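# Place a glass graduated cylinder upright in the cart tray

## Task

Pick up the graduated cylinder standing on the bench that has shelves and set it upright in the cart's top tray. At the end its base must sit directly on the tray floor, not on top of another cylinder's base. Every other cylinder must also end up standing in the tray. The task fails if any cylinder tips over, touches the room's floor, drops more than a few centimetres or is struck hard, because the glass breaks. It also fails if the robot falls or ends up tilted. Finally, release the cylinder and move the gripper away. A result that only stays in place because the robot is holding it does not count.

## Robot and tools

ROBOT. A Hello Robot Stretch 4, about 1.6 m tall, with one arm. It has an omni-wheel base whose rim reaches at most 0.23 m from the base origin, a lift that slides up a mast, a telescoping arm that reaches straight forward, a three-joint wrist (yaw, pitch, roll) and a two-finger gripper whose fingers are flexible steel strips. Loose objects may occasionally get a brief push from outside.

FRAMES. Base frame: origin on the floor under the base centre, x forward, y left, z up. hand_pose is reported in this frame and marks a point between the open fingertips. With all wrist joints at 0 its axes line up with the base frame. The printed value may be slightly off. The odometry frame is the base frame as it was when the scene began. base_odometry counts only wheel rotation, so slipping shows up as motion. Heading is in radians, left positive, from -3.142 to 3.142.

CAMERAS. head_camera sits atop the mast and looks forward and down; turn the base to look elsewhere. head_left_camera and head_right_camera are fisheyes on either side, aimed more steeply down, and they show the base and arm. wrist_camera looks along the fingers, with the fingertips near the bottom of the image.

execute_actions(actions, cameras). actions is a list holding one action, or none; an empty list just reports state and images. An action holds "base", "joints" or both, plus optional "pace" and "contact_limits"; or it holds "end_of_arm" alone. All its motions start together.
- base: one command only, each a relative move from where the base last reported itself. {"translate_m": d} drives straight, forward positive, -2 to 2 m. {"strafe_m": d} slides sideways, left positive, -2 to 2 m. {"rotate_rad": d} turns in place, counter-clockwise (left) positive, -3.2 to 3.2 rad.
- joints: absolute targets keyed by joint name, not offsets. lift_m 0 to 1.2 m (height of the lift); arm_m 0 to 0.55 m (extension); wrist_yaw_rad -1.134 to 4.276 (0 points ahead, positive turns left, 3.14 tucks it back; past 3.4 the arm may block it); wrist_pitch_rad -1.117 to 4.259 (0 level, 1.57 points down); wrist_roll_rad -1.117 to 4.259 (0 keeps the fingers level with each other; positive turns clockwise as seen from behind); gripper_m -0.038 to 0.141 m (fingertip gap; negative means the tips press together). Tolerances for 'done': lift and arm ±0.004, yaw and roll ±0.02, pitch ±0.05, gripper ±0.004. Joint targets past a limit get clipped and run, and the result notes it; other bad values or unknown keys reject the whole call with no motion.
- pace: "slow", "default", "fast" or "max" (base about 0.1/0.3/0.4/0.6 m/s and 1/2/3/4 rad/s; lower caps when the lift is above 0.2, down to 0.3 m/s and 1 rad/s at 1.2).
- contact_limits: only {"arm_m": x}, x from 0 (gentlest) to 0.75 (firmest), 0.5 if omitted; the arm stops when it pushes harder than that.
- end_of_arm: "enable_torque" re-powers any wrist or gripper motor that shut itself off.
cameras: list of "head_camera", "head_left_camera", "head_right_camera", "wrist_camera" or "all"; omitted or null gives all, [] gives none.
A part left out of an action may still be driving toward an old target without the status showing it. A single action runs at most 15 s. If a result reports a stop, the remaining execute_actions, wait and finished_scene calls in that same reply are skipped.

wait(seconds): 0 to 10 s, commands nothing, returns state and images. zoom_image(camera, region): region [x0, y0, x1, y1] in pixels of that camera's newest full image, top-left origin, at most 504 by 504. read_manual(section): only "licences"; moves nothing. finished_scene(scene): closes the given scene for good and says if the task succeeded; call it only once the cylinder is released and everything is at rest.

RESULTS. base_status and joint_status tell how each commanded motion ended: "done"; "off_target" (stopped short, may still push); "contact_stop_at_<key>" (hit something; that part goes slack, a slack lift may sink under load, slack wheels may roll); "limit_stop_at_<name>", e.g. own_body (self-collision, common with pitch below -0.2 and roll below -0.4 or above 4) or tilt (lean past 6 degrees; lift, arm and wheels go slack until it lessens); "torque_fault" (wrist motor overloaded and limp until enable_torque). on_its_own lists what happened without a command; its "held at" is a target, not a position. lidar_m: 12 ranges in m, 30-degree sectors, the 1st straight ahead then counter-clockwise (4th left, 7th behind, 10th right); "-" is nothing seen or closer than 0.25 m; glass is often invisible. wrist_depth_mm: 7x7 grid of depths 100 to 2000 mm from top left, glass omitted. turned_by_wheels vs turned_by_imu differing by over about 0.1 rad means a slip or collision. base_tilt in degrees (forward, right positive). motor_effort in percent, peak in brackets; noisy and offset by a few points.

GRIPPING. Command gripper_m smaller than the object's width to close on it; squeezing harder pulls it toward the wrist. Neither the reading nor "done" confirms a grasp; look at the images and the gripper_m effort. If the fingertips jam on a surface underneath, raise the lift. To unfold at scene start, send lift_m 0.4 with wrist_yaw_rad 0 together.

CAUTIONS. Glass breaks on drops of a few centimetres or hard knocks: approach slowly, use a low arm contact limit, lower the cylinder until it rests on the tray floor before opening. Keep its base clear of the other cylinders. Do not drive or turn with a heavy load and arm_m above 0.2, and avoid strong steady pushes; the robot can tip. Afterwards open the gripper and withdraw the arm and lift clear.

Each tool is called after ">>>" in YAML: its name, and indented under it one key for each argument.

## Session

>>> execute_actions:
  actions: []

Scene clock: 0.00 s.
base_odometry: x=+0.000 y=+0.000 heading=+0.000 (m, m, rad; odometry frame)
turned_by_wheels: +0.000 (rad since the last result)
turned_by_imu: +0.000 (rad since the last result)
base_tilt: forward=-0.3 right=+0.1 (deg)
lidar_m: 1.49 1.93 1.83 1.88 1.78 1.65 1.41 1.64 1.59 1.64 2.21 1.45
base_status: not commanded
joint_positions: lift_m=+0.133 arm_m=+0.002 wrist_yaw_rad=+3.188 wrist_pitch_rad=-0.004 wrist_roll_rad=+0.015 gripper_m=+0.057
joint_status: not commanded
motor_effort: lift_m=+18 arm_m=+0 wrist_yaw_rad=-1 wrist_pitch_rad=-8 wrist_roll_rad=-2 gripper_m=-2 wheel_0=+1 wheel_1=+0 wheel_2=+0 (%)
hand_pose: x=-0.1191 y=+0.0738 z=+0.3126 quat_wxyz=(-0.023, +0.002, +0.007, +1.000) (m; base frame)
wrist_depth_mm: - 141 - - 1756 1661 1499 / - 133 164 1983 1863 1618 1464 / - 115 138 1921 1863 1618 1464 / - 123 156 1921 1756 1576 1430 / 138 137 - 1863 1756 1618 1464 / 227 1661 1255 1499 218 1430 1336 / 224 1008 194 878 798 878 866
pictures: head_camera, head_left_camera, head_right_camera, wrist_camera
Images, in order (width x height): head_camera 420x560, head_left_camera 420x672, head_right_camera 420x672, wrist_camera 616x392.

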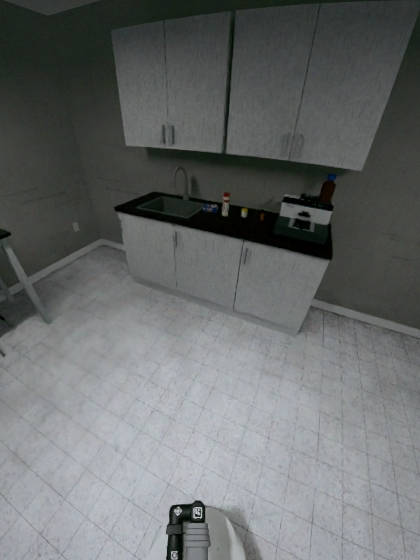

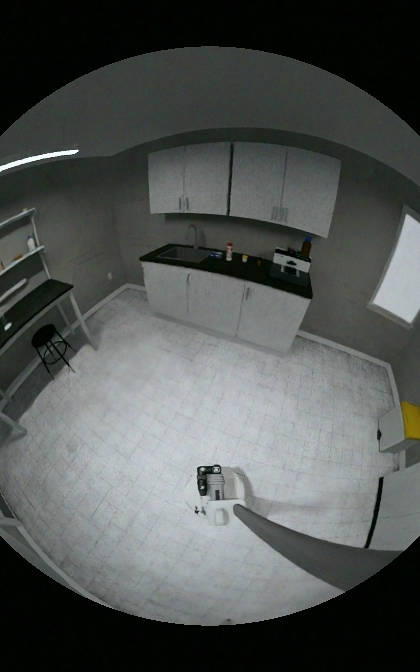

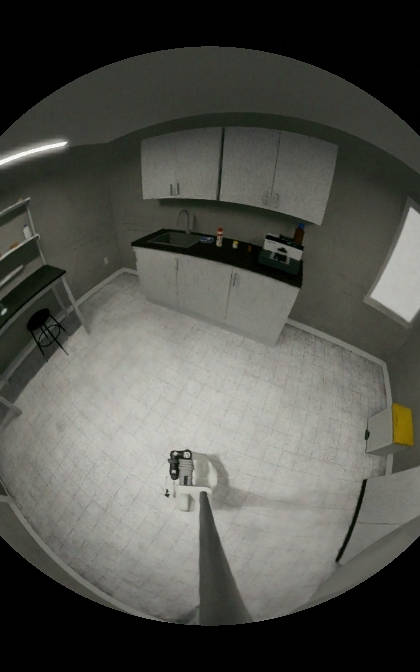

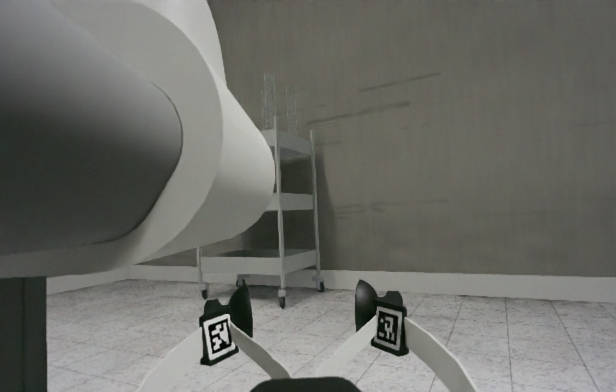

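Cart is behind. Bench is left.

>>> execute_actions:
  actions:
    - {"base":{"rotate_rad":1.4},"joints":{"lift_m":0.9,"wrist_yaw_rad":0,"gripper_m":0.12}}

Scene clock: 5.63 s.
base_odometry: x=+0.000 y=+0.000 heading=+1.399 (m, m, rad; odometry frame)
turned_by_wheels: +1.399 (rad since the last result)
turned_by_imu: +1.387 (rad since the last result)
base_tilt: forward=-0.3 right=+0.2 (deg)
lidar_m: 1.84 1.93 1.64 1.41 1.45 1.62 1.61 1.89 1.45 1.46 1.70 1.83
base_status: done
joint_positions: lift_m=+0.900 arm_m=+0.002 wrist_yaw_rad=+0.000 wrist_pitch_rad=-0.004 wrist_roll_rad=+0.015 gripper_m=+0.120
joint_status: all done
motor_effort: lift_m=+21(22) arm_m=+0(0) wrist_yaw_rad=-2(7) wrist_pitch_rad=-8(8) wrist_roll_rad=-2(1) gripper_m=+0(2) wheel_0=-6(11) wheel_1=-2(9) wheel_2=-3(12) (%)
hand_pose: x=+0.4617 y=-0.0874 z=+1.0791 quat_wxyz=(+1.000, +0.007, -0.002, +0.000) (m; base frame)
wrist_depth_mm: 1983 - - - - - - / 1983 - - - - - - / 1921 - - - - - - / 1863 - - - - - - / 1921 - - - 1983 1808 - / 1808 - - - - - - / 1808 - - 150 - - -
pictures: head_camera, head_left_camera, head_right_camera, wrist_camera
Images, in order (width x height): head_camera 420x560, head_left_camera 420x672, head_right_camera 420x672, wrist_camera 616x392.

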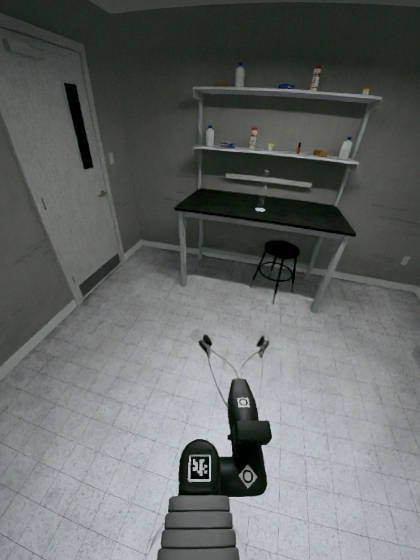

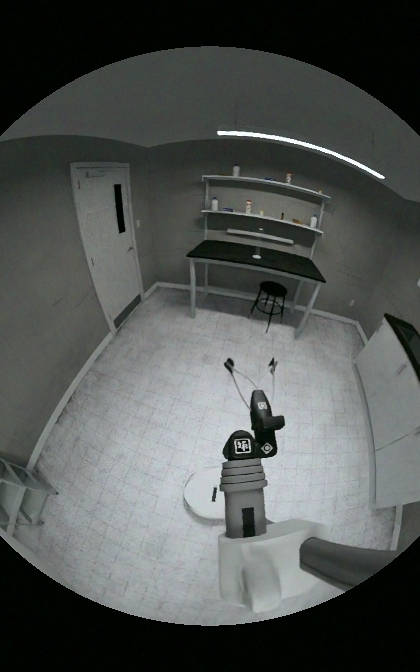

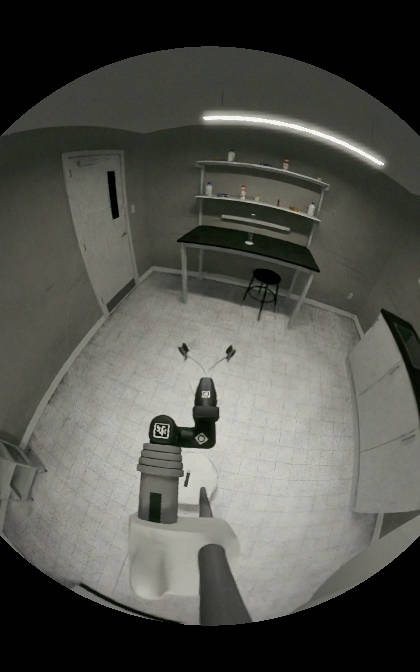

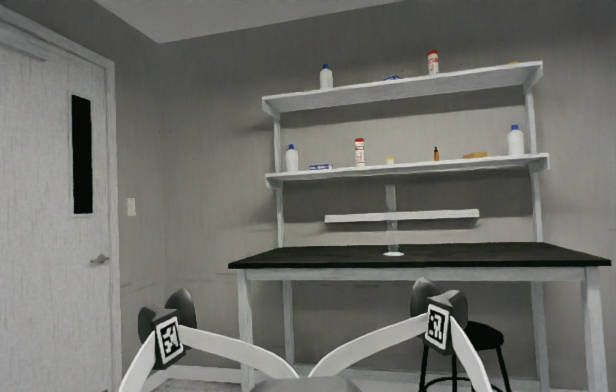

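>>> execute_actions:
  actions:
    - {"base":{"translate_m":0.7}}

Scene clock: 13.20 s.
base_odometry: x=+0.119 y=+0.689 heading=+1.400 (m, m, rad; odometry frame)
turned_by_wheels: +0.001 (rad since the last result)
turned_by_imu: +0.002 (rad since the last result)
base_tilt: forward=-0.4 right=+0.1 (deg)
lidar_m: 1.15 1.69 1.46 1.47 1.71 2.31 2.30 2.64 1.64 1.63 1.33 1.16
base_status: done
joint_positions: lift_m=+0.900 arm_m=+0.002 wrist_yaw_rad=+0.000 wrist_pitch_rad=-0.004 wrist_roll_rad=+0.015 gripper_m=+0.120
joint_status: not commanded
motor_effort: lift_m=+20(21) arm_m=+0(0) wrist_yaw_rad=+0(1) wrist_pitch_rad=-10(9) wrist_roll_rad=-3(2) gripper_m=+0(0) wheel_0=+8(14) wheel_1=+4(9) wheel_2=-3(13) (%)
hand_pose: x=+0.4616 y=-0.0874 z=+1.0792 quat_wxyz=(+1.000, +0.007, -0.002, +0.000) (m; base frame)
wrist_depth_mm: 1708 - 1983 1661 1618 1464 1537 / 1708 - - 1863 1756 1661 1576 / 1708 - 1983 1808 1756 1537 1537 / 1618 - 1921 1808 1708 1708 1499 / 1661 1921 1921 1808 1708 1661 1499 / 1661 - 1078 1042 931 891 854 / 1661 1983 1118 151 1708 1537 1537
pictures: head_camera, head_left_camera, head_right_camera, wrist_camera
Images, in order (width x height): head_camera 420x560, head_left_camera 420x672, head_right_camera 420x672, wrist_camera 616x392.

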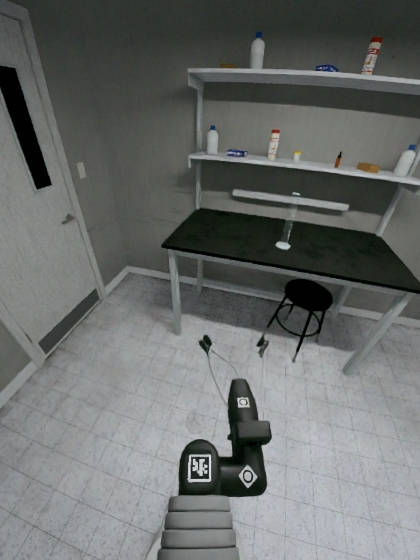

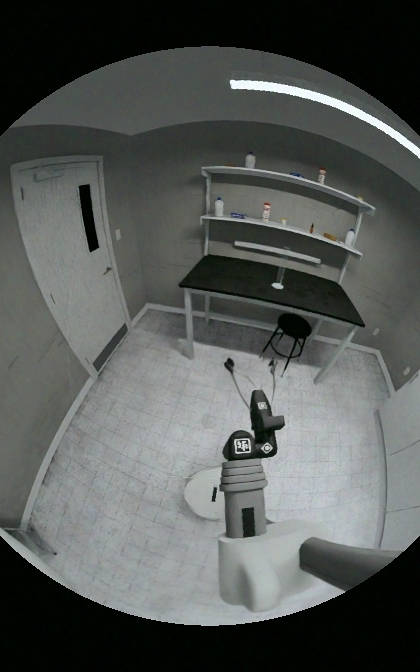

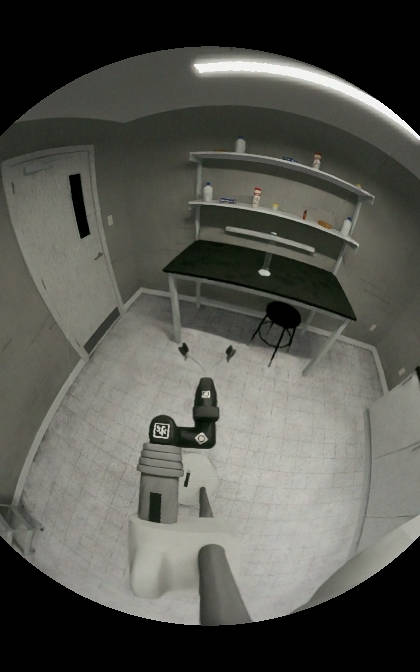

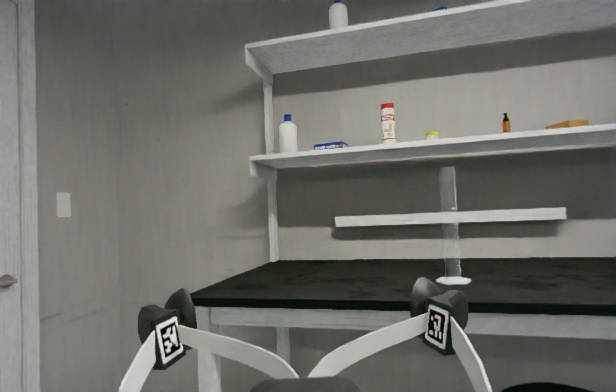

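>>> execute_actions:
  actions:
    - {"base":{"strafe_m":-0.4}}
  cameras: ["head_camera","wrist_camera"]

>>> execute_actions:
  actions:
    - {"base":{"translate_m":0.25},"joints":{"lift_m":0.87}}
  cameras: ["head_camera","wrist_camera"]

Scene clock: 22.53 s.
base_odometry: x=+0.513 y=+0.621 heading=+1.400 (m, m, rad; odometry frame)
turned_by_wheels: +0.000 (rad since the last result)
turned_by_imu: -0.001 (rad since the last result)
base_tilt: forward=-0.4 right=+0.1 (deg)
lidar_m: 1.04 1.25 1.86 1.85 2.02 2.41 2.43 1.47 1.26 1.25 1.44 1.05
base_status: done
joint_positions: lift_m=+0.900 arm_m=+0.002 wrist_yaw_rad=+0.000 wrist_pitch_rad=-0.004 wrist_roll_rad=+0.015 gripper_m=+0.120
joint_status: not commanded
motor_effort: lift_m=+20(20) arm_m=+0(0) wrist_yaw_rad=+0(1) wrist_pitch_rad=-9(9) wrist_roll_rad=-3(1) gripper_m=+1(1) wheel_0=+5(18) wheel_1=-2(13) wheel_2=+0(3) (%)
hand_pose: x=+0.4616 y=-0.0874 z=+1.0792 quat_wxyz=(+1.000, +0.007, -0.002, +0.000) (m; base frame)
wrist_depth_mm: - - 1576 1618 1499 1464 1464 / - 1983 1808 1708 1618 1537 1464 / - 1921 1808 1618 1618 1499 1464 / 1983 1983 1756 1708 1576 1576 1430 / - 1863 1863 1708 1576 1537 1430 / 1983 1060 946 891 831 788 788 / 1921 1983 1756 150 1618 1499 1366
pictures: head_camera, wrist_camera
Images, in order (width x height): head_camera 420x560, wrist_camera 616x392.

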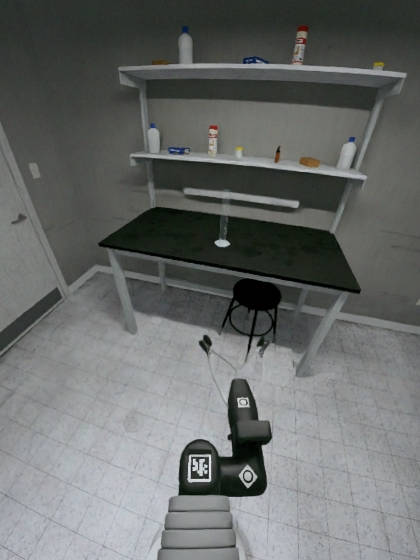

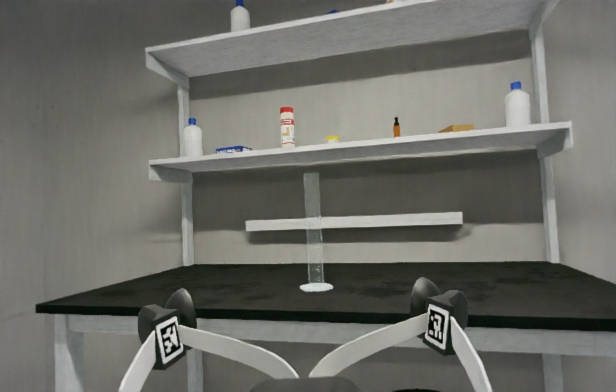

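Scene clock: 24.80 s.
base_odometry: x=+0.555 y=+0.868 heading=+1.401 (m, m, rad; odometry frame)
turned_by_wheels: +0.001 (rad since the last result)
turned_by_imu: +0.001 (rad since the last result)
base_tilt: forward=-0.4 right=+0.2 (deg)
lidar_m: 0.80 0.97 1.77 1.79 2.10 2.64 2.65 1.55 1.32 1.31 0.92 0.81
base_status: done
joint_positions: lift_m=+0.870 arm_m=+0.002 wrist_yaw_rad=+0.000 wrist_pitch_rad=-0.004 wrist_roll_rad=+0.015 gripper_m=+0.120
joint_status: all done
motor_effort: lift_m=+15(19) arm_m=+0(0) wrist_yaw_rad=-1(1) wrist_pitch_rad=-9(8) wrist_roll_rad=-2(2) gripper_m=+1(0) wheel_0=+7(13) wheel_1=+4(8) wheel_2=-2(15) (%)
hand_pose: x=+0.4616 y=-0.0874 z=+1.0496 quat_wxyz=(+1.000, +0.007, -0.002, +0.000) (m; base frame)
wrist_depth_mm: 1808 1464 1430 1464 1430 1336 1255 / 1808 1756 1576 1499 1430 1281 1042 / 1808 1661 1464 1464 1336 1281 1255 / 1921 1661 1576 1499 1336 1336 1281 / 1756 1661 1537 1430 1366 1281 1205 / 878 831 798 759 661 647 676 / 866 759 691 151 603 549 539
pictures: head_camera, wrist_camera
Images, in order (width x height): head_camera 420x560, wrist_camera 616x392.

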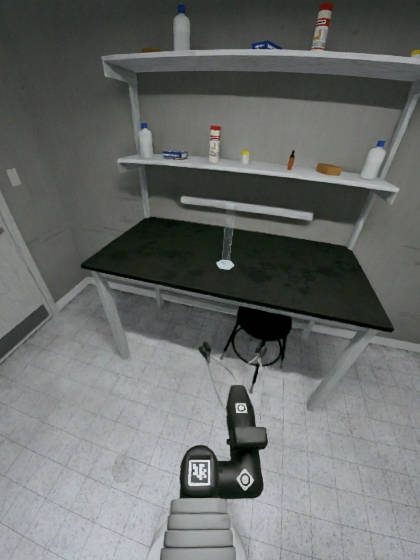

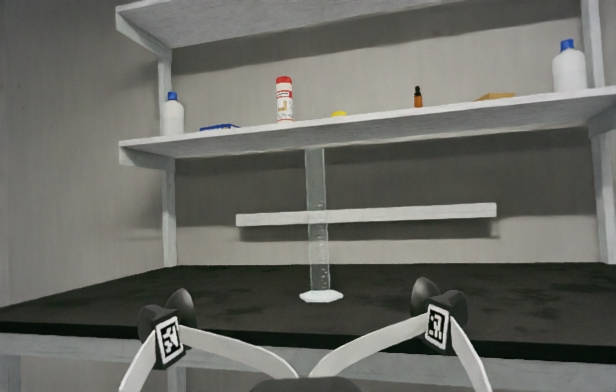

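>>> execute_actions:
  actions:
    - {"base":{"strafe_m":-0.02},"joints":{"arm_m":0.33}}
  cameras: ["head_camera","wrist_camera"]

Scene clock: 30.30 s.
base_odometry: x=+0.575 y=+0.864 heading=+1.401 (m, m, rad; odometry frame)
turned_by_wheels: +0.000 (rad since the last result)
turned_by_imu: -0.001 (rad since the last result)
base_tilt: forward=-0.4 right=+0.2 (deg)
lidar_m: 0.80 0.94 1.79 1.81 2.11 2.66 2.65 1.52 1.29 1.29 0.93 0.80
base_status: done
joint_positions: lift_m=+0.870 arm_m=+0.329 wrist_yaw_rad=+0.000 wrist_pitch_rad=-0.004 wrist_roll_rad=+0.015 gripper_m=+0.120
joint_status: all done
motor_effort: lift_m=+15(15) arm_m=+7(10) wrist_yaw_rad=-1(0) wrist_pitch_rad=-9(8) wrist_roll_rad=-2(2) gripper_m=-2(2) wheel_0=+4(15) wheel_1=-3(10) wheel_2=+0(2) (%)
hand_pose: x=+0.7882 y=-0.0874 z=+1.0496 quat_wxyz=(+1.000, +0.007, -0.002, +0.000) (m; base frame)
wrist_depth_mm: 1366 1281 1205 1118 1078 1008 960 / 1397 1281 1182 904 831 788 831 / 1397 1138 1205 1138 1060 1008 946 / 1366 1281 1182 1098 1060 1008 946 / 1397 1229 1205 1118 1042 991 976 / 878 820 778 759 654 640 683 / 521 442 427 151 436 418 442
pictures: head_camera, wrist_camera
Images, in order (width x height): head_camera 420x560, wrist_camera 616x392.

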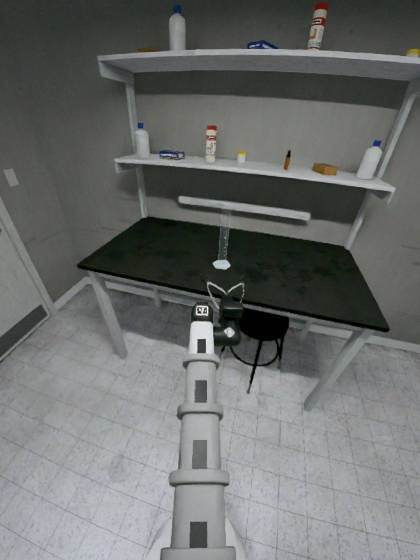

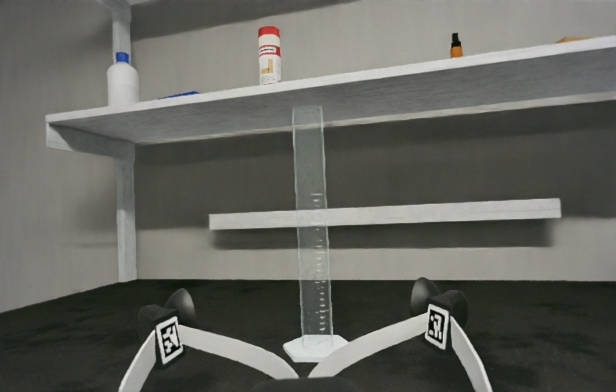

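>>> execute_actions:
  actions:
    - {"base":{"strafe_m":-0.008},"joints":{"arm_m":0.505},"pace":"slow"}
  cameras: ["head_camera","wrist_camera"]

Scene clock: 36.70 s.
base_odometry: x=+0.583 y=+0.863 heading=+1.401 (m, m, rad; odometry frame)
turned_by_wheels: +0.000 (rad since the last result)
turned_by_imu: -0.001 (rad since the last result)
base_tilt: forward=-0.4 right=+0.1 (deg)
lidar_m: 0.80 0.96 1.80 1.82 2.13 2.65 2.63 1.51 1.28 1.29 0.94 0.81
base_status: done
joint_positions: lift_m=+0.870 arm_m=+0.504 wrist_yaw_rad=+0.000 wrist_pitch_rad=-0.004 wrist_roll_rad=+0.015 gripper_m=+0.120
joint_status: all done
motor_effort: lift_m=+15(15) arm_m=+7(5) wrist_yaw_rad=-1(1) wrist_pitch_rad=-9(9) wrist_roll_rad=-2(2) gripper_m=-1(2) wheel_0=+8(8) wheel_1=-4(10) wheel_2=+0(0) (%)
hand_pose: x=+0.9632 y=-0.0874 z=+1.0496 quat_wxyz=(+1.000, +0.007, -0.002, +0.000) (m; base frame)
wrist_depth_mm: 1160 1078 1025 946 609 569 549 / 798 768 715 741 759 788 768 / 991 1078 1008 946 891 842 820 / 1160 1060 991 946 866 820 788 / 1138 1042 976 946 878 831 798 / 866 831 778 759 647 627 676 / 517 436 427 151 436 424 439
pictures: head_camera, wrist_camera
Images, in order (width x height): head_camera 420x560, wrist_camera 616x392.

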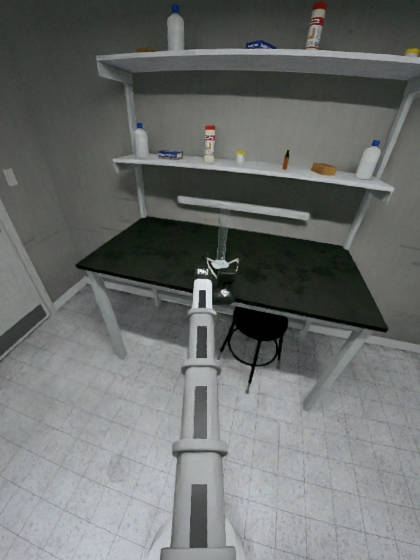

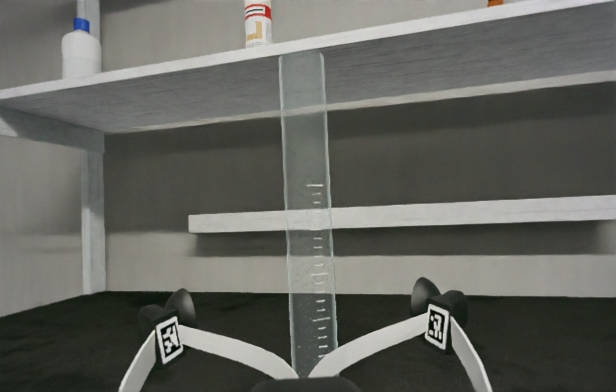

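>>> execute_actions:
  actions:
    - {"joints":{"arm_m":0.55,"gripper_m":0.075},"pace":"slow"}
  cameras: ["head_camera","wrist_camera"]

Scene clock: 43.47 s.
base_odometry: x=+0.583 y=+0.863 heading=+1.401 (m, m, rad; odometry frame)
turned_by_wheels: +0.000 (rad since the last result)
turned_by_imu: -0.001 (rad since the last result)
base_tilt: forward=-0.4 right=+0.2 (deg)
lidar_m: 0.81 0.96 1.80 1.81 2.11 2.66 2.65 1.48 1.28 1.30 0.94 0.80
base_status: not commanded
joint_positions: lift_m=+0.870 arm_m=+0.549 wrist_yaw_rad=+0.000 wrist_pitch_rad=-0.004 wrist_roll_rad=+0.015 gripper_m=+0.075
joint_status: all done
motor_effort: lift_m=+15(15) arm_m=+7(7) wrist_yaw_rad=+0(0) wrist_pitch_rad=-8(10) wrist_roll_rad=-2(2) gripper_m=-1(1) wheel_0=+8(8) wheel_1=-4(4) wheel_2=+0(0) (%)
hand_pose: x=+1.0082 y=-0.0874 z=+1.0496 quat_wxyz=(+1.000, +0.007, -0.002, +0.000) (m; base frame)
wrist_depth_mm: 1098 1042 960 585 559 535 554 / 750 699 715 750 759 788 750 / 976 1008 960 904 842 788 768 / 1098 1008 931 878 831 798 759 / 1098 1042 946 878 842 798 759 / 854 831 691 759 223 699 676 / 517 500 421 445 427 424 445
pictures: head_camera, wrist_camera
Images, in order (width x height): head_camera 420x560, wrist_camera 616x392.

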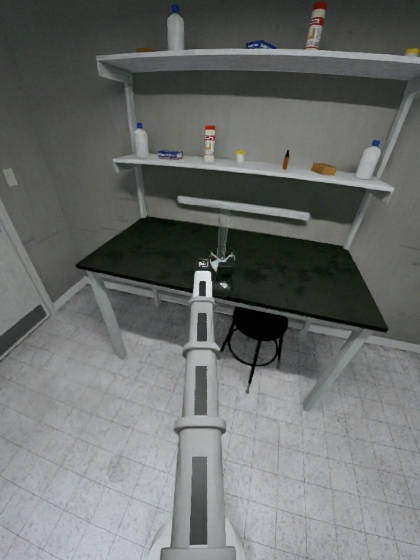

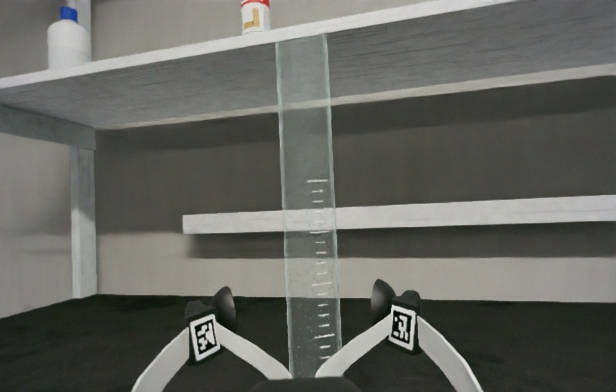

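>>> execute_actions:
  actions:
    - {"base":{"translate_m":0.045},"pace":"slow"}
  cameras: []

>>> execute_actions:
  actions:
    - {"base":{"strafe_m":-0.006},"pace":"slow"}
  cameras: ["head_camera","wrist_camera"]

Scene clock: 52.30 s.
base_odometry: x=+0.590 y=+0.907 heading=+1.402 (m, m, rad; odometry frame)
turned_by_wheels: +0.001 (rad since the last result)
turned_by_imu: +0.000 (rad since the last result)
base_tilt: forward=-0.4 right=+0.1 (deg)
lidar_m: 0.76 0.88 1.79 1.81 2.10 2.69 2.69 1.53 1.29 1.31 0.90 0.74
base_status: done
joint_positions: lift_m=+0.870 arm_m=+0.549 wrist_yaw_rad=+0.000 wrist_pitch_rad=-0.004 wrist_roll_rad=+0.015 gripper_m=+0.075
joint_status: not commanded
motor_effort: lift_m=+15(15) arm_m=+7(7) wrist_yaw_rad=+0(1) wrist_pitch_rad=-9(9) wrist_roll_rad=-2(2) gripper_m=-3(0) wheel_0=+7(9) wheel_1=+5(6) wheel_2=-6(10) (%)
hand_pose: x=+1.0082 y=-0.0874 z=+1.0496 quat_wxyz=(+1.000, +0.007, -0.002, +0.000) (m; base frame)
wrist_depth_mm: 1042 946 580 539 525 539 549 / 676 707 723 741 788 750 741 / 946 960 904 842 809 768 723 / 1042 960 904 842 778 750 715 / 1042 960 866 831 798 759 715 / 866 809 683 741 224 699 676 / 517 500 424 442 430 421 439
pictures: none
No camera images: the call's "cameras" was empty. Leave "cameras" out to get every camera's image.

Scene clock: 53.03 s.
base_odometry: x=+0.596 y=+0.906 heading=+1.402 (m, m, rad; odometry frame)
turned_by_wheels: +0.000 (rad since the last result)
turned_by_imu: +0.000 (rad since the last result)
base_tilt: forward=-0.4 right=+0.1 (deg)
lidar_m: 0.76 0.89 1.78 1.81 2.12 2.69 2.70 1.51 1.31 1.29 0.88 0.74
base_status: done
joint_positions: lift_m=+0.870 arm_m=+0.549 wrist_yaw_rad=+0.000 wrist_pitch_rad=-0.004 wrist_roll_rad=+0.015 gripper_m=+0.075
joint_status: not commanded
motor_effort: lift_m=+15(15) arm_m=+7(7) wrist_yaw_rad=-1(1) wrist_pitch_rad=-11(10) wrist_roll_rad=-2(3) gripper_m=-1(2) wheel_0=+9(10) wheel_1=-5(7) wheel_2=+0(5) (%)
hand_pose: x=+1.0082 y=-0.0874 z=+1.0496 quat_wxyz=(+1.000, +0.007, -0.002, +0.000) (m; base frame)
wrist_depth_mm: 750 960 574 549 525 535 549 / 683 691 707 741 778 750 723 / 931 960 904 854 809 759 723 / 1042 960 904 831 798 759 723 / 1008 946 891 820 798 741 707 / 866 820 699 750 224 683 683 / 517 496 421 445 427 427 442
pictures: head_camera, wrist_camera
Images, in order (width x height): head_camera 420x560, wrist_camera 616x392.

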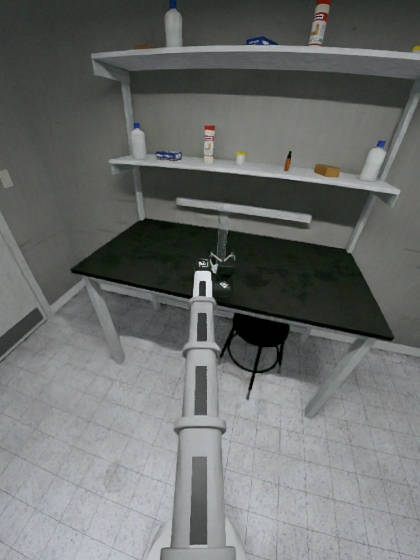

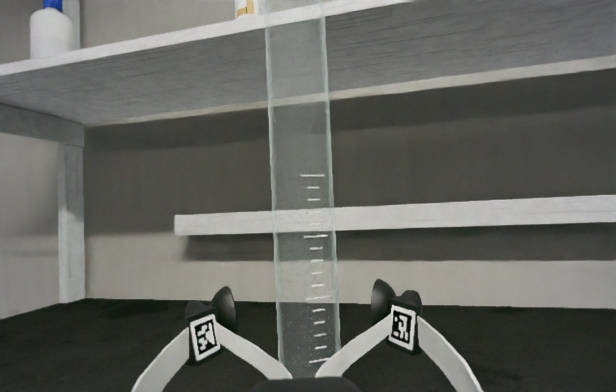

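>>> execute_actions:
  actions:
    - {"joints":{"gripper_m":0.005},"pace":"slow"}
  cameras: ["head_camera","wrist_camera"]

>>> execute_actions:
  actions:
    - {"joints":{"lift_m":0.92},"pace":"slow"}
  cameras: ["head_camera","wrist_camera"]

Scene clock: 58.30 s.
base_odometry: x=+0.596 y=+0.906 heading=+1.402 (m, m, rad; odometry frame)
turned_by_wheels: +0.000 (rad since the last result)
turned_by_imu: -0.001 (rad since the last result)
base_tilt: forward=-0.4 right=+0.1 (deg)
lidar_m: 0.76 0.90 1.79 1.81 2.11 2.69 2.69 1.51 1.28 1.29 0.87 0.75
base_status: not commanded
joint_positions: lift_m=+0.870 arm_m=+0.549 wrist_yaw_rad=+0.000 wrist_pitch_rad=-0.004 wrist_roll_rad=+0.015 gripper_m=+0.005
joint_status: all done
motor_effort: lift_m=+15(15) arm_m=+7(7) wrist_yaw_rad=-1(0) wrist_pitch_rad=-10(9) wrist_roll_rad=-2(3) gripper_m=-4(6) wheel_0=+9(9) wheel_1=-6(6) wheel_2=+0(0) (%)
hand_pose: x=+1.0082 y=-0.0874 z=+1.0496 quat_wxyz=(+1.000, +0.007, -0.002, +0.000) (m; base frame)
wrist_depth_mm: 750 976 574 539 521 539 549 / 683 699 715 732 788 750 707 / 931 960 904 842 798 750 723 / 1042 960 891 831 788 732 715 / 1025 946 904 842 798 750 707 / 854 831 778 209 715 691 676 / 512 504 179 189 402 452 445
pictures: head_camera, wrist_camera
Images, in order (width x height): head_camera 420x560, wrist_camera 616x392.

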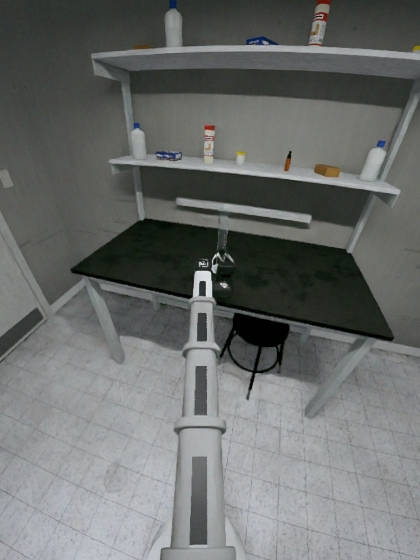

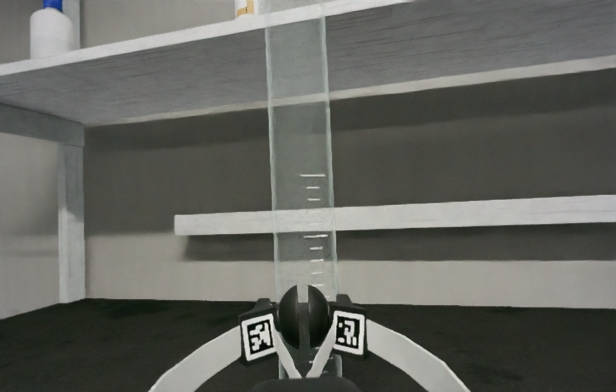

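Scene clock: 59.60 s.
base_odometry: x=+0.596 y=+0.906 heading=+1.402 (m, m, rad; odometry frame)
turned_by_wheels: +0.000 (rad since the last result)
turned_by_imu: +0.000 (rad since the last result)
base_tilt: forward=-0.4 right=+0.1 (deg)
lidar_m: 0.76 0.90 1.78 1.81 2.13 2.69 2.71 1.49 1.30 1.29 0.88 0.76
base_status: not commanded
joint_positions: lift_m=+0.920 arm_m=+0.549 wrist_yaw_rad=+0.000 wrist_pitch_rad=-0.004 wrist_roll_rad=+0.015 gripper_m=+0.005
joint_status: all done
motor_effort: lift_m=+21(23) arm_m=+7(7) wrist_yaw_rad=-1(0) wrist_pitch_rad=-8(8) wrist_roll_rad=-2(2) gripper_m=-4(4) wheel_0=+9(9) wheel_1=-6(6) wheel_2=+0(0) (%)
hand_pose: x=+1.0082 y=-0.0874 z=+1.0991 quat_wxyz=(+1.000, +0.007, -0.002, +0.000) (m; base frame)
wrist_depth_mm: 1008 960 931 854 778 462 439 / 715 621 585 591 615 634 654 / 820 946 904 842 798 768 723 / 1025 960 904 842 788 759 715 / 1042 976 866 831 778 683 654 / 1025 946 878 208 778 750 707 / 647 627 178 189 508 574 554
pictures: head_camera, wrist_camera
Images, in order (width x height): head_camera 420x560, wrist_camera 616x392.

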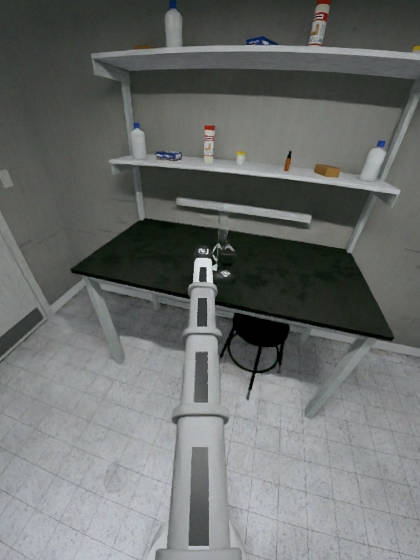

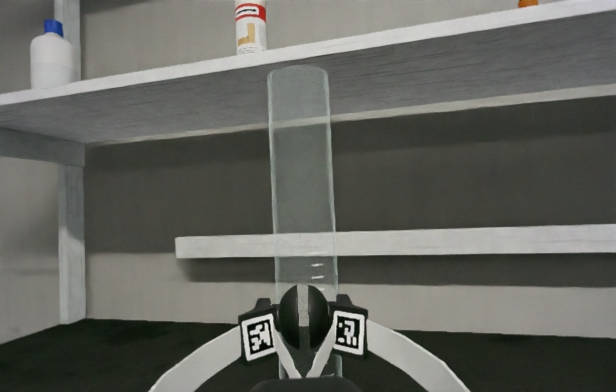

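>>> execute_actions:
  actions:
    - {"joints":{"lift_m":0.87,"gripper_m":0.085}}
  cameras: []

>>> execute_actions:
  actions:
    - {"base":{"translate_m":0.055},"pace":"slow"}
  cameras: ["head_camera","wrist_camera"]

Scene clock: 65.57 s.
base_odometry: x=+0.596 y=+0.906 heading=+1.402 (m, m, rad; odometry frame)
turned_by_wheels: +0.000 (rad since the last result)
turned_by_imu: -0.001 (rad since the last result)
base_tilt: forward=-0.4 right=+0.2 (deg)
lidar_m: 0.76 0.90 1.80 1.81 2.10 2.70 2.71 1.48 1.30 1.30 0.89 0.75
base_status: not commanded
joint_positions: lift_m=+0.870 arm_m=+0.549 wrist_yaw_rad=+0.000 wrist_pitch_rad=-0.004 wrist_roll_rad=+0.015 gripper_m=+0.085
joint_status: all done
motor_effort: lift_m=+15(20) arm_m=+7(7) wrist_yaw_rad=-1(0) wrist_pitch_rad=-8(11) wrist_roll_rad=-2(1) gripper_m=-1(7) wheel_0=+9(9) wheel_1=-6(6) wheel_2=+0(0) (%)
hand_pose: x=+1.0082 y=-0.0874 z=+1.0496 quat_wxyz=(+1.000, +0.007, -0.002, +0.000) (m; base frame)
wrist_depth_mm: 741 991 574 539 530 539 549 / 683 699 715 741 788 750 723 / 917 976 917 842 809 750 715 / 1042 960 891 831 778 750 699 / 1042 960 878 842 798 750 715 / 866 809 683 741 219 707 676 / 512 466 421 442 427 418 442
pictures: none
No camera images: the call's "cameras" was empty. Leave "cameras" out to get every camera's image.

Scene clock: 67.33 s.
base_odometry: x=+0.605 y=+0.960 heading=+1.402 (m, m, rad; odometry frame)
turned_by_wheels: +0.001 (rad since the last result)
turned_by_imu: +0.000 (rad since the last result)
base_tilt: forward=-0.4 right=+0.1 (deg)
lidar_m: 0.69 0.83 1.77 1.79 2.10 2.73 2.75 1.53 1.32 1.31 0.82 0.69
base_status: done
joint_positions: lift_m=+0.870 arm_m=+0.549 wrist_yaw_rad=+0.000 wrist_pitch_rad=-0.004 wrist_roll_rad=+0.015 gripper_m=+0.085
joint_status: not commanded
motor_effort: lift_m=+15(15) arm_m=+7(7) wrist_yaw_rad=+0(1) wrist_pitch_rad=-9(8) wrist_roll_rad=-1(2) gripper_m=-1(0) wheel_0=+9(13) wheel_1=+4(7) wheel_2=-6(10) (%)
hand_pose: x=+1.0082 y=-0.0874 z=+1.0496 quat_wxyz=(+1.000, +0.007, -0.002, +0.000) (m; base frame)
wrist_depth_mm: 668 549 504 512 525 544 554 / 668 699 707 750 741 691 676 / 917 904 842 788 741 707 676 / 946 904 831 788 732 699 668 / 931 904 831 778 732 707 676 / 866 820 683 778 219 691 654 / 508 469 418 439 424 421 442
pictures: head_camera, wrist_camera
Images, in order (width x height): head_camera 420x560, wrist_camera 616x392.

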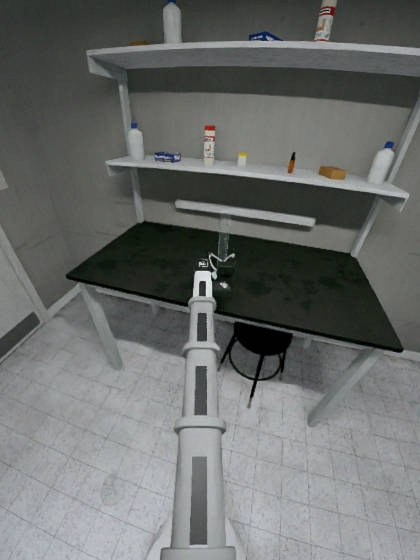

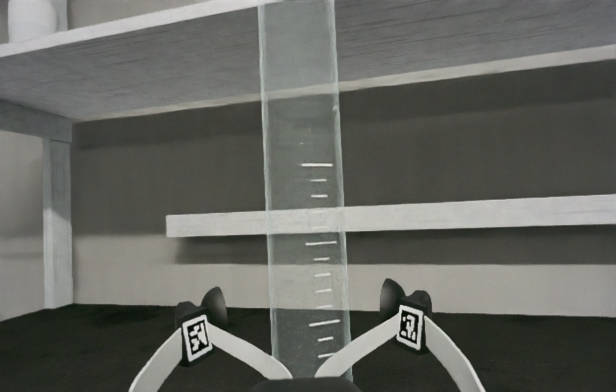

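>>> execute_actions:
  actions:
    - {"base":{"translate_m":0.01},"joints":{"gripper_m":0.01},"pace":"slow"}
  cameras: ["wrist_camera"]

Scene clock: 73.00 s.
base_odometry: x=+0.606 y=+0.969 heading=+1.403 (m, m, rad; odometry frame)
turned_by_wheels: +0.001 (rad since the last result)
turned_by_imu: -0.001 (rad since the last result)
base_tilt: forward=-0.4 right=+0.2 (deg)
lidar_m: 0.69 0.85 1.77 1.78 2.11 2.76 2.77 1.51 1.31 1.30 0.81 0.70
base_status: done
joint_positions: lift_m=+0.870 arm_m=+0.549 wrist_yaw_rad=+0.000 wrist_pitch_rad=-0.004 wrist_roll_rad=+0.015 gripper_m=+0.010
joint_status: all done
motor_effort: lift_m=+15(15) arm_m=+7(7) wrist_yaw_rad=+0(0) wrist_pitch_rad=-6(10) wrist_roll_rad=-2(3) gripper_m=-8(11) wheel_0=+6(10) wheel_1=+5(5) wheel_2=-5(9) (%)
hand_pose: x=+1.0082 y=-0.0874 z=+1.0496 quat_wxyz=(+1.000, +0.007, -0.002, +0.000) (m; base frame)
wrist_depth_mm: 661 525 504 517 525 530 549 / 676 691 715 732 741 699 668 / 904 891 842 788 741 691 661 / 931 904 820 768 723 683 654 / 904 891 820 778 741 691 668 / 854 831 798 615 654 668 654 / 512 504 186 439 402 445 439
pictures: wrist_camera
Images, in order (width x height): wrist_camera 616x392.

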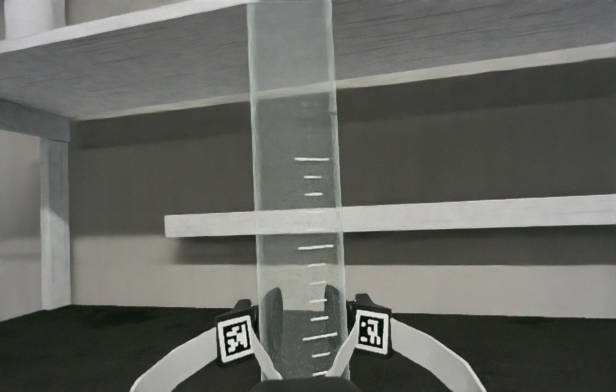

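Gripped. Squeeze a bit more and lift.

>>> execute_actions:
  actions:
    - {"joints":{"gripper_m":0.0},"pace":"slow"}
  cameras: []

>>> execute_actions:
  actions:
    - {"joints":{"lift_m":0.93},"pace":"slow"}
  cameras: ["wrist_camera"]

>>> execute_actions:
  actions:
    - {"joints":{"arm_m":0.1},"base":{"translate_m":-0.3},"pace":"slow"}
  cameras: ["wrist_camera"]

>>> execute_actions:
  actions:
    - {"base":{"rotate_rad":1.9},"pace":"slow"}

Scene clock: 78.27 s.
base_odometry: x=+0.606 y=+0.969 heading=+1.403 (m, m, rad; odometry frame)
turned_by_wheels: +0.000 (rad since the last result)
turned_by_imu: -0.001 (rad since the last result)
base_tilt: forward=-0.4 right=+0.1 (deg)
lidar_m: 0.70 0.81 1.74 1.78 2.09 2.76 2.78 1.52 1.31 1.32 0.82 0.69
base_status: not commanded
joint_positions: lift_m=+0.870 arm_m=+0.549 wrist_yaw_rad=+0.000 wrist_pitch_rad=-0.004 wrist_roll_rad=+0.015 gripper_m=+0.000
joint_status: all done
motor_effort: lift_m=+15(15) arm_m=+7(7) wrist_yaw_rad=-1(1) wrist_pitch_rad=-9(11) wrist_roll_rad=-2(1) gripper_m=-13(13) wheel_0=+6(7) wheel_1=+5(5) wheel_2=-5(6) (%)
hand_pose: x=+1.0082 y=-0.0874 z=+1.0496 quat_wxyz=(+1.000, +0.007, -0.002, +0.000) (m; base frame)
wrist_depth_mm: 654 530 500 517 525 549 549 / 676 699 723 741 732 699 654 / 917 891 842 788 750 699 661 / 917 891 820 778 732 699 654 / 931 878 831 768 732 683 668 / 842 820 788 609 647 691 654 / 517 504 185 442 404 418 439
pictures: none
No camera images: the call's "cameras" was empty. Leave "cameras" out to get every camera's image.

Scene clock: 79.63 s.
base_odometry: x=+0.606 y=+0.969 heading=+1.403 (m, m, rad; odometry frame)
turned_by_wheels: +0.000 (rad since the last result)
turned_by_imu: +0.000 (rad since the last result)
base_tilt: forward=-0.4 right=+0.1 (deg)
lidar_m: 0.69 0.84 1.75 1.79 2.11 2.77 2.76 1.54 1.30 1.32 0.81 0.70
base_status: not commanded
joint_positions: lift_m=+0.930 arm_m=+0.549 wrist_yaw_rad=+0.000 wrist_pitch_rad=-0.002 wrist_roll_rad=+0.015 gripper_m=+0.000
joint_status: all done
motor_effort: lift_m=+22(22) arm_m=+6(7) wrist_yaw_rad=+0(0) wrist_pitch_rad=-16(14) wrist_roll_rad=-3(2) gripper_m=-13(12) wheel_0=+7(6) wheel_1=+6(5) wheel_2=-6(6) (%)
hand_pose: x=+1.0082 y=-0.0874 z=+1.1084 quat_wxyz=(+1.000, +0.007, -0.001, +0.000) (m; base frame)
wrist_depth_mm: 904 904 569 459 427 413 424 / 569 535 554 569 591 615 647 / 788 878 842 788 741 699 661 / 946 891 842 768 741 691 654 / 946 878 768 707 676 683 647 / 931 878 820 750 715 699 661 / 668 661 182 569 521 585 569
pictures: wrist_camera
Images, in order (width x height): wrist_camera 616x392.

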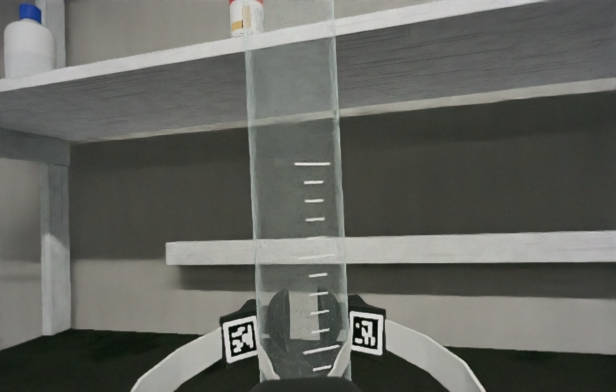

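Scene clock: 85.40 s.
base_odometry: x=+0.556 y=+0.674 heading=+1.402 (m, m, rad; odometry frame)
turned_by_wheels: -0.001 (rad since the last result)
turned_by_imu: -0.002 (rad since the last result)
base_tilt: forward=-0.4 right=+0.1 (deg)
lidar_m: 0.49 1.18 1.86 1.87 2.12 2.45 2.47 1.44 1.24 1.23 2.07 0.97
base_status: done
joint_positions: lift_m=+0.930 arm_m=+0.101 wrist_yaw_rad=+0.000 wrist_pitch_rad=-0.002 wrist_roll_rad=+0.015 gripper_m=+0.000
joint_status: all done
motor_effort: lift_m=+22(22) arm_m=-7(9) wrist_yaw_rad=+0(1) wrist_pitch_rad=-15(15) wrist_roll_rad=-2(2) gripper_m=-11(10) wheel_0=-7(9) wheel_1=-6(8) wheel_2=+6(11) (%)
hand_pose: x=+0.5606 y=-0.0874 z=+1.1084 quat_wxyz=(+1.000, +0.007, -0.001, +0.000) (m; base frame)
wrist_depth_mm: 1921 1756 1397 1366 1397 1366 1336 / 1983 1808 1661 1537 1464 1366 1255 / 1983 1756 1618 1464 1430 1366 1205 / 1983 1756 1661 1537 1464 1397 1336 / 1921 1808 1661 1537 1430 1366 1308 / 1863 1042 1042 778 931 904 878 / 917 831 181 683 640 634 621
pictures: wrist_camera
Images, in order (width x height): wrist_camera 616x392.

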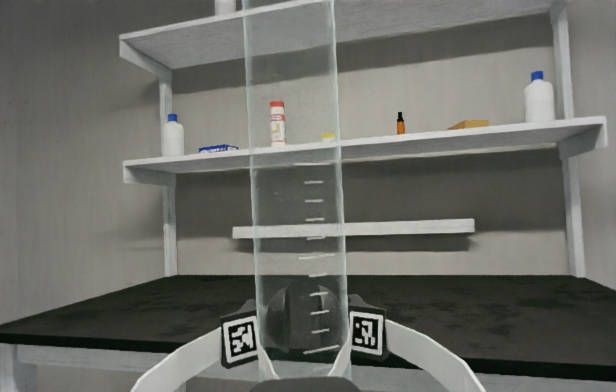

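Scene clock: 88.57 s.
base_odometry: x=+0.556 y=+0.674 heading=-2.982 (m, m, rad; odometry frame)
turned_by_wheels: +1.899 (rad since the last result)
turned_by_imu: +1.882 (rad since the last result)
base_tilt: forward=-0.4 right=+0.2 (deg)
lidar_m: 0.50 2.27 2.46 2.47 1.27 1.24 1.33 1.01 0.97 1.07 1.92 1.85
base_status: done
joint_positions: lift_m=+0.930 arm_m=+0.101 wrist_yaw_rad=+0.000 wrist_pitch_rad=-0.002 wrist_roll_rad=+0.015 gripper_m=+0.000
joint_status: not commanded
motor_effort: lift_m=+22(22) arm_m=-7(7) wrist_yaw_rad=-2(1) wrist_pitch_rad=-15(17) wrist_roll_rad=-2(2) gripper_m=-9(8) wheel_0=-8(10) wheel_1=-3(8) wheel_2=-6(10) (%)
hand_pose: x=+0.5606 y=-0.0874 z=+1.1084 quat_wxyz=(+1.000, +0.007, -0.001, +0.000) (m; base frame)
wrist_depth_mm: - - - 1863 1661 1464 1366 / - - - 1756 1661 1499 1281 / - - - 1921 1618 1430 1308 / - - - - 1708 1464 1336 / - - - 1863 1756 1537 1308 / - - 1983 1808 1618 1499 1308 / - - 181 1808 1576 1397 1308
pictures: head_camera, head_left_camera, head_right_camera, wrist_camera
Images, in order (width x height): head_camera 420x560, head_left_camera 420x672, head_right_camera 420x672, wrist_camera 616x392.

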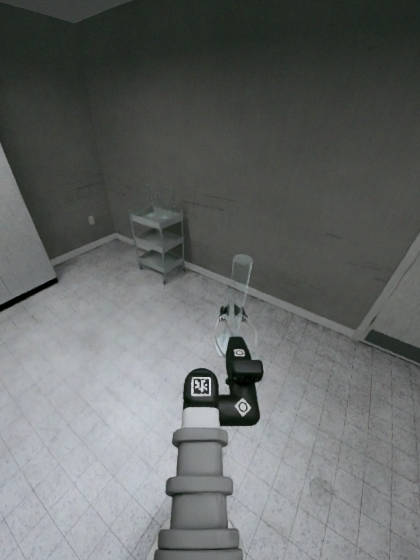

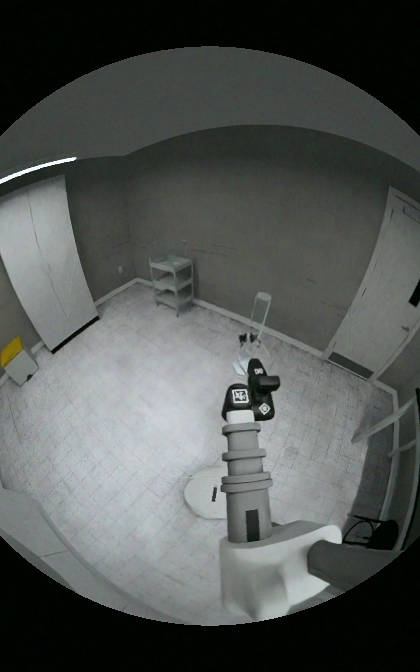

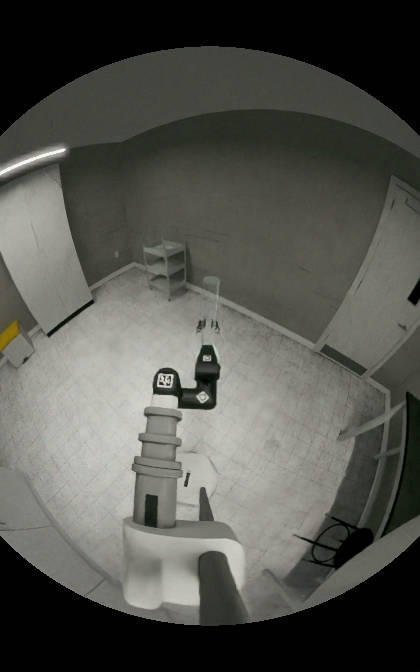

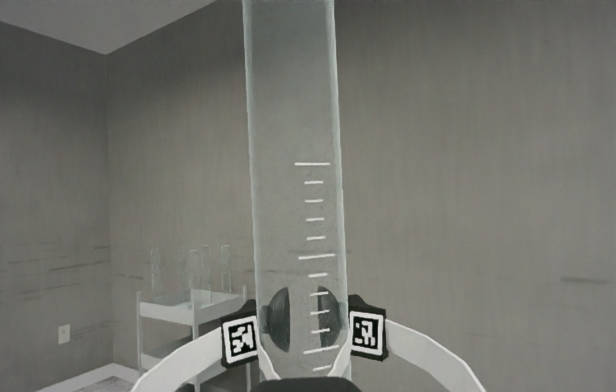

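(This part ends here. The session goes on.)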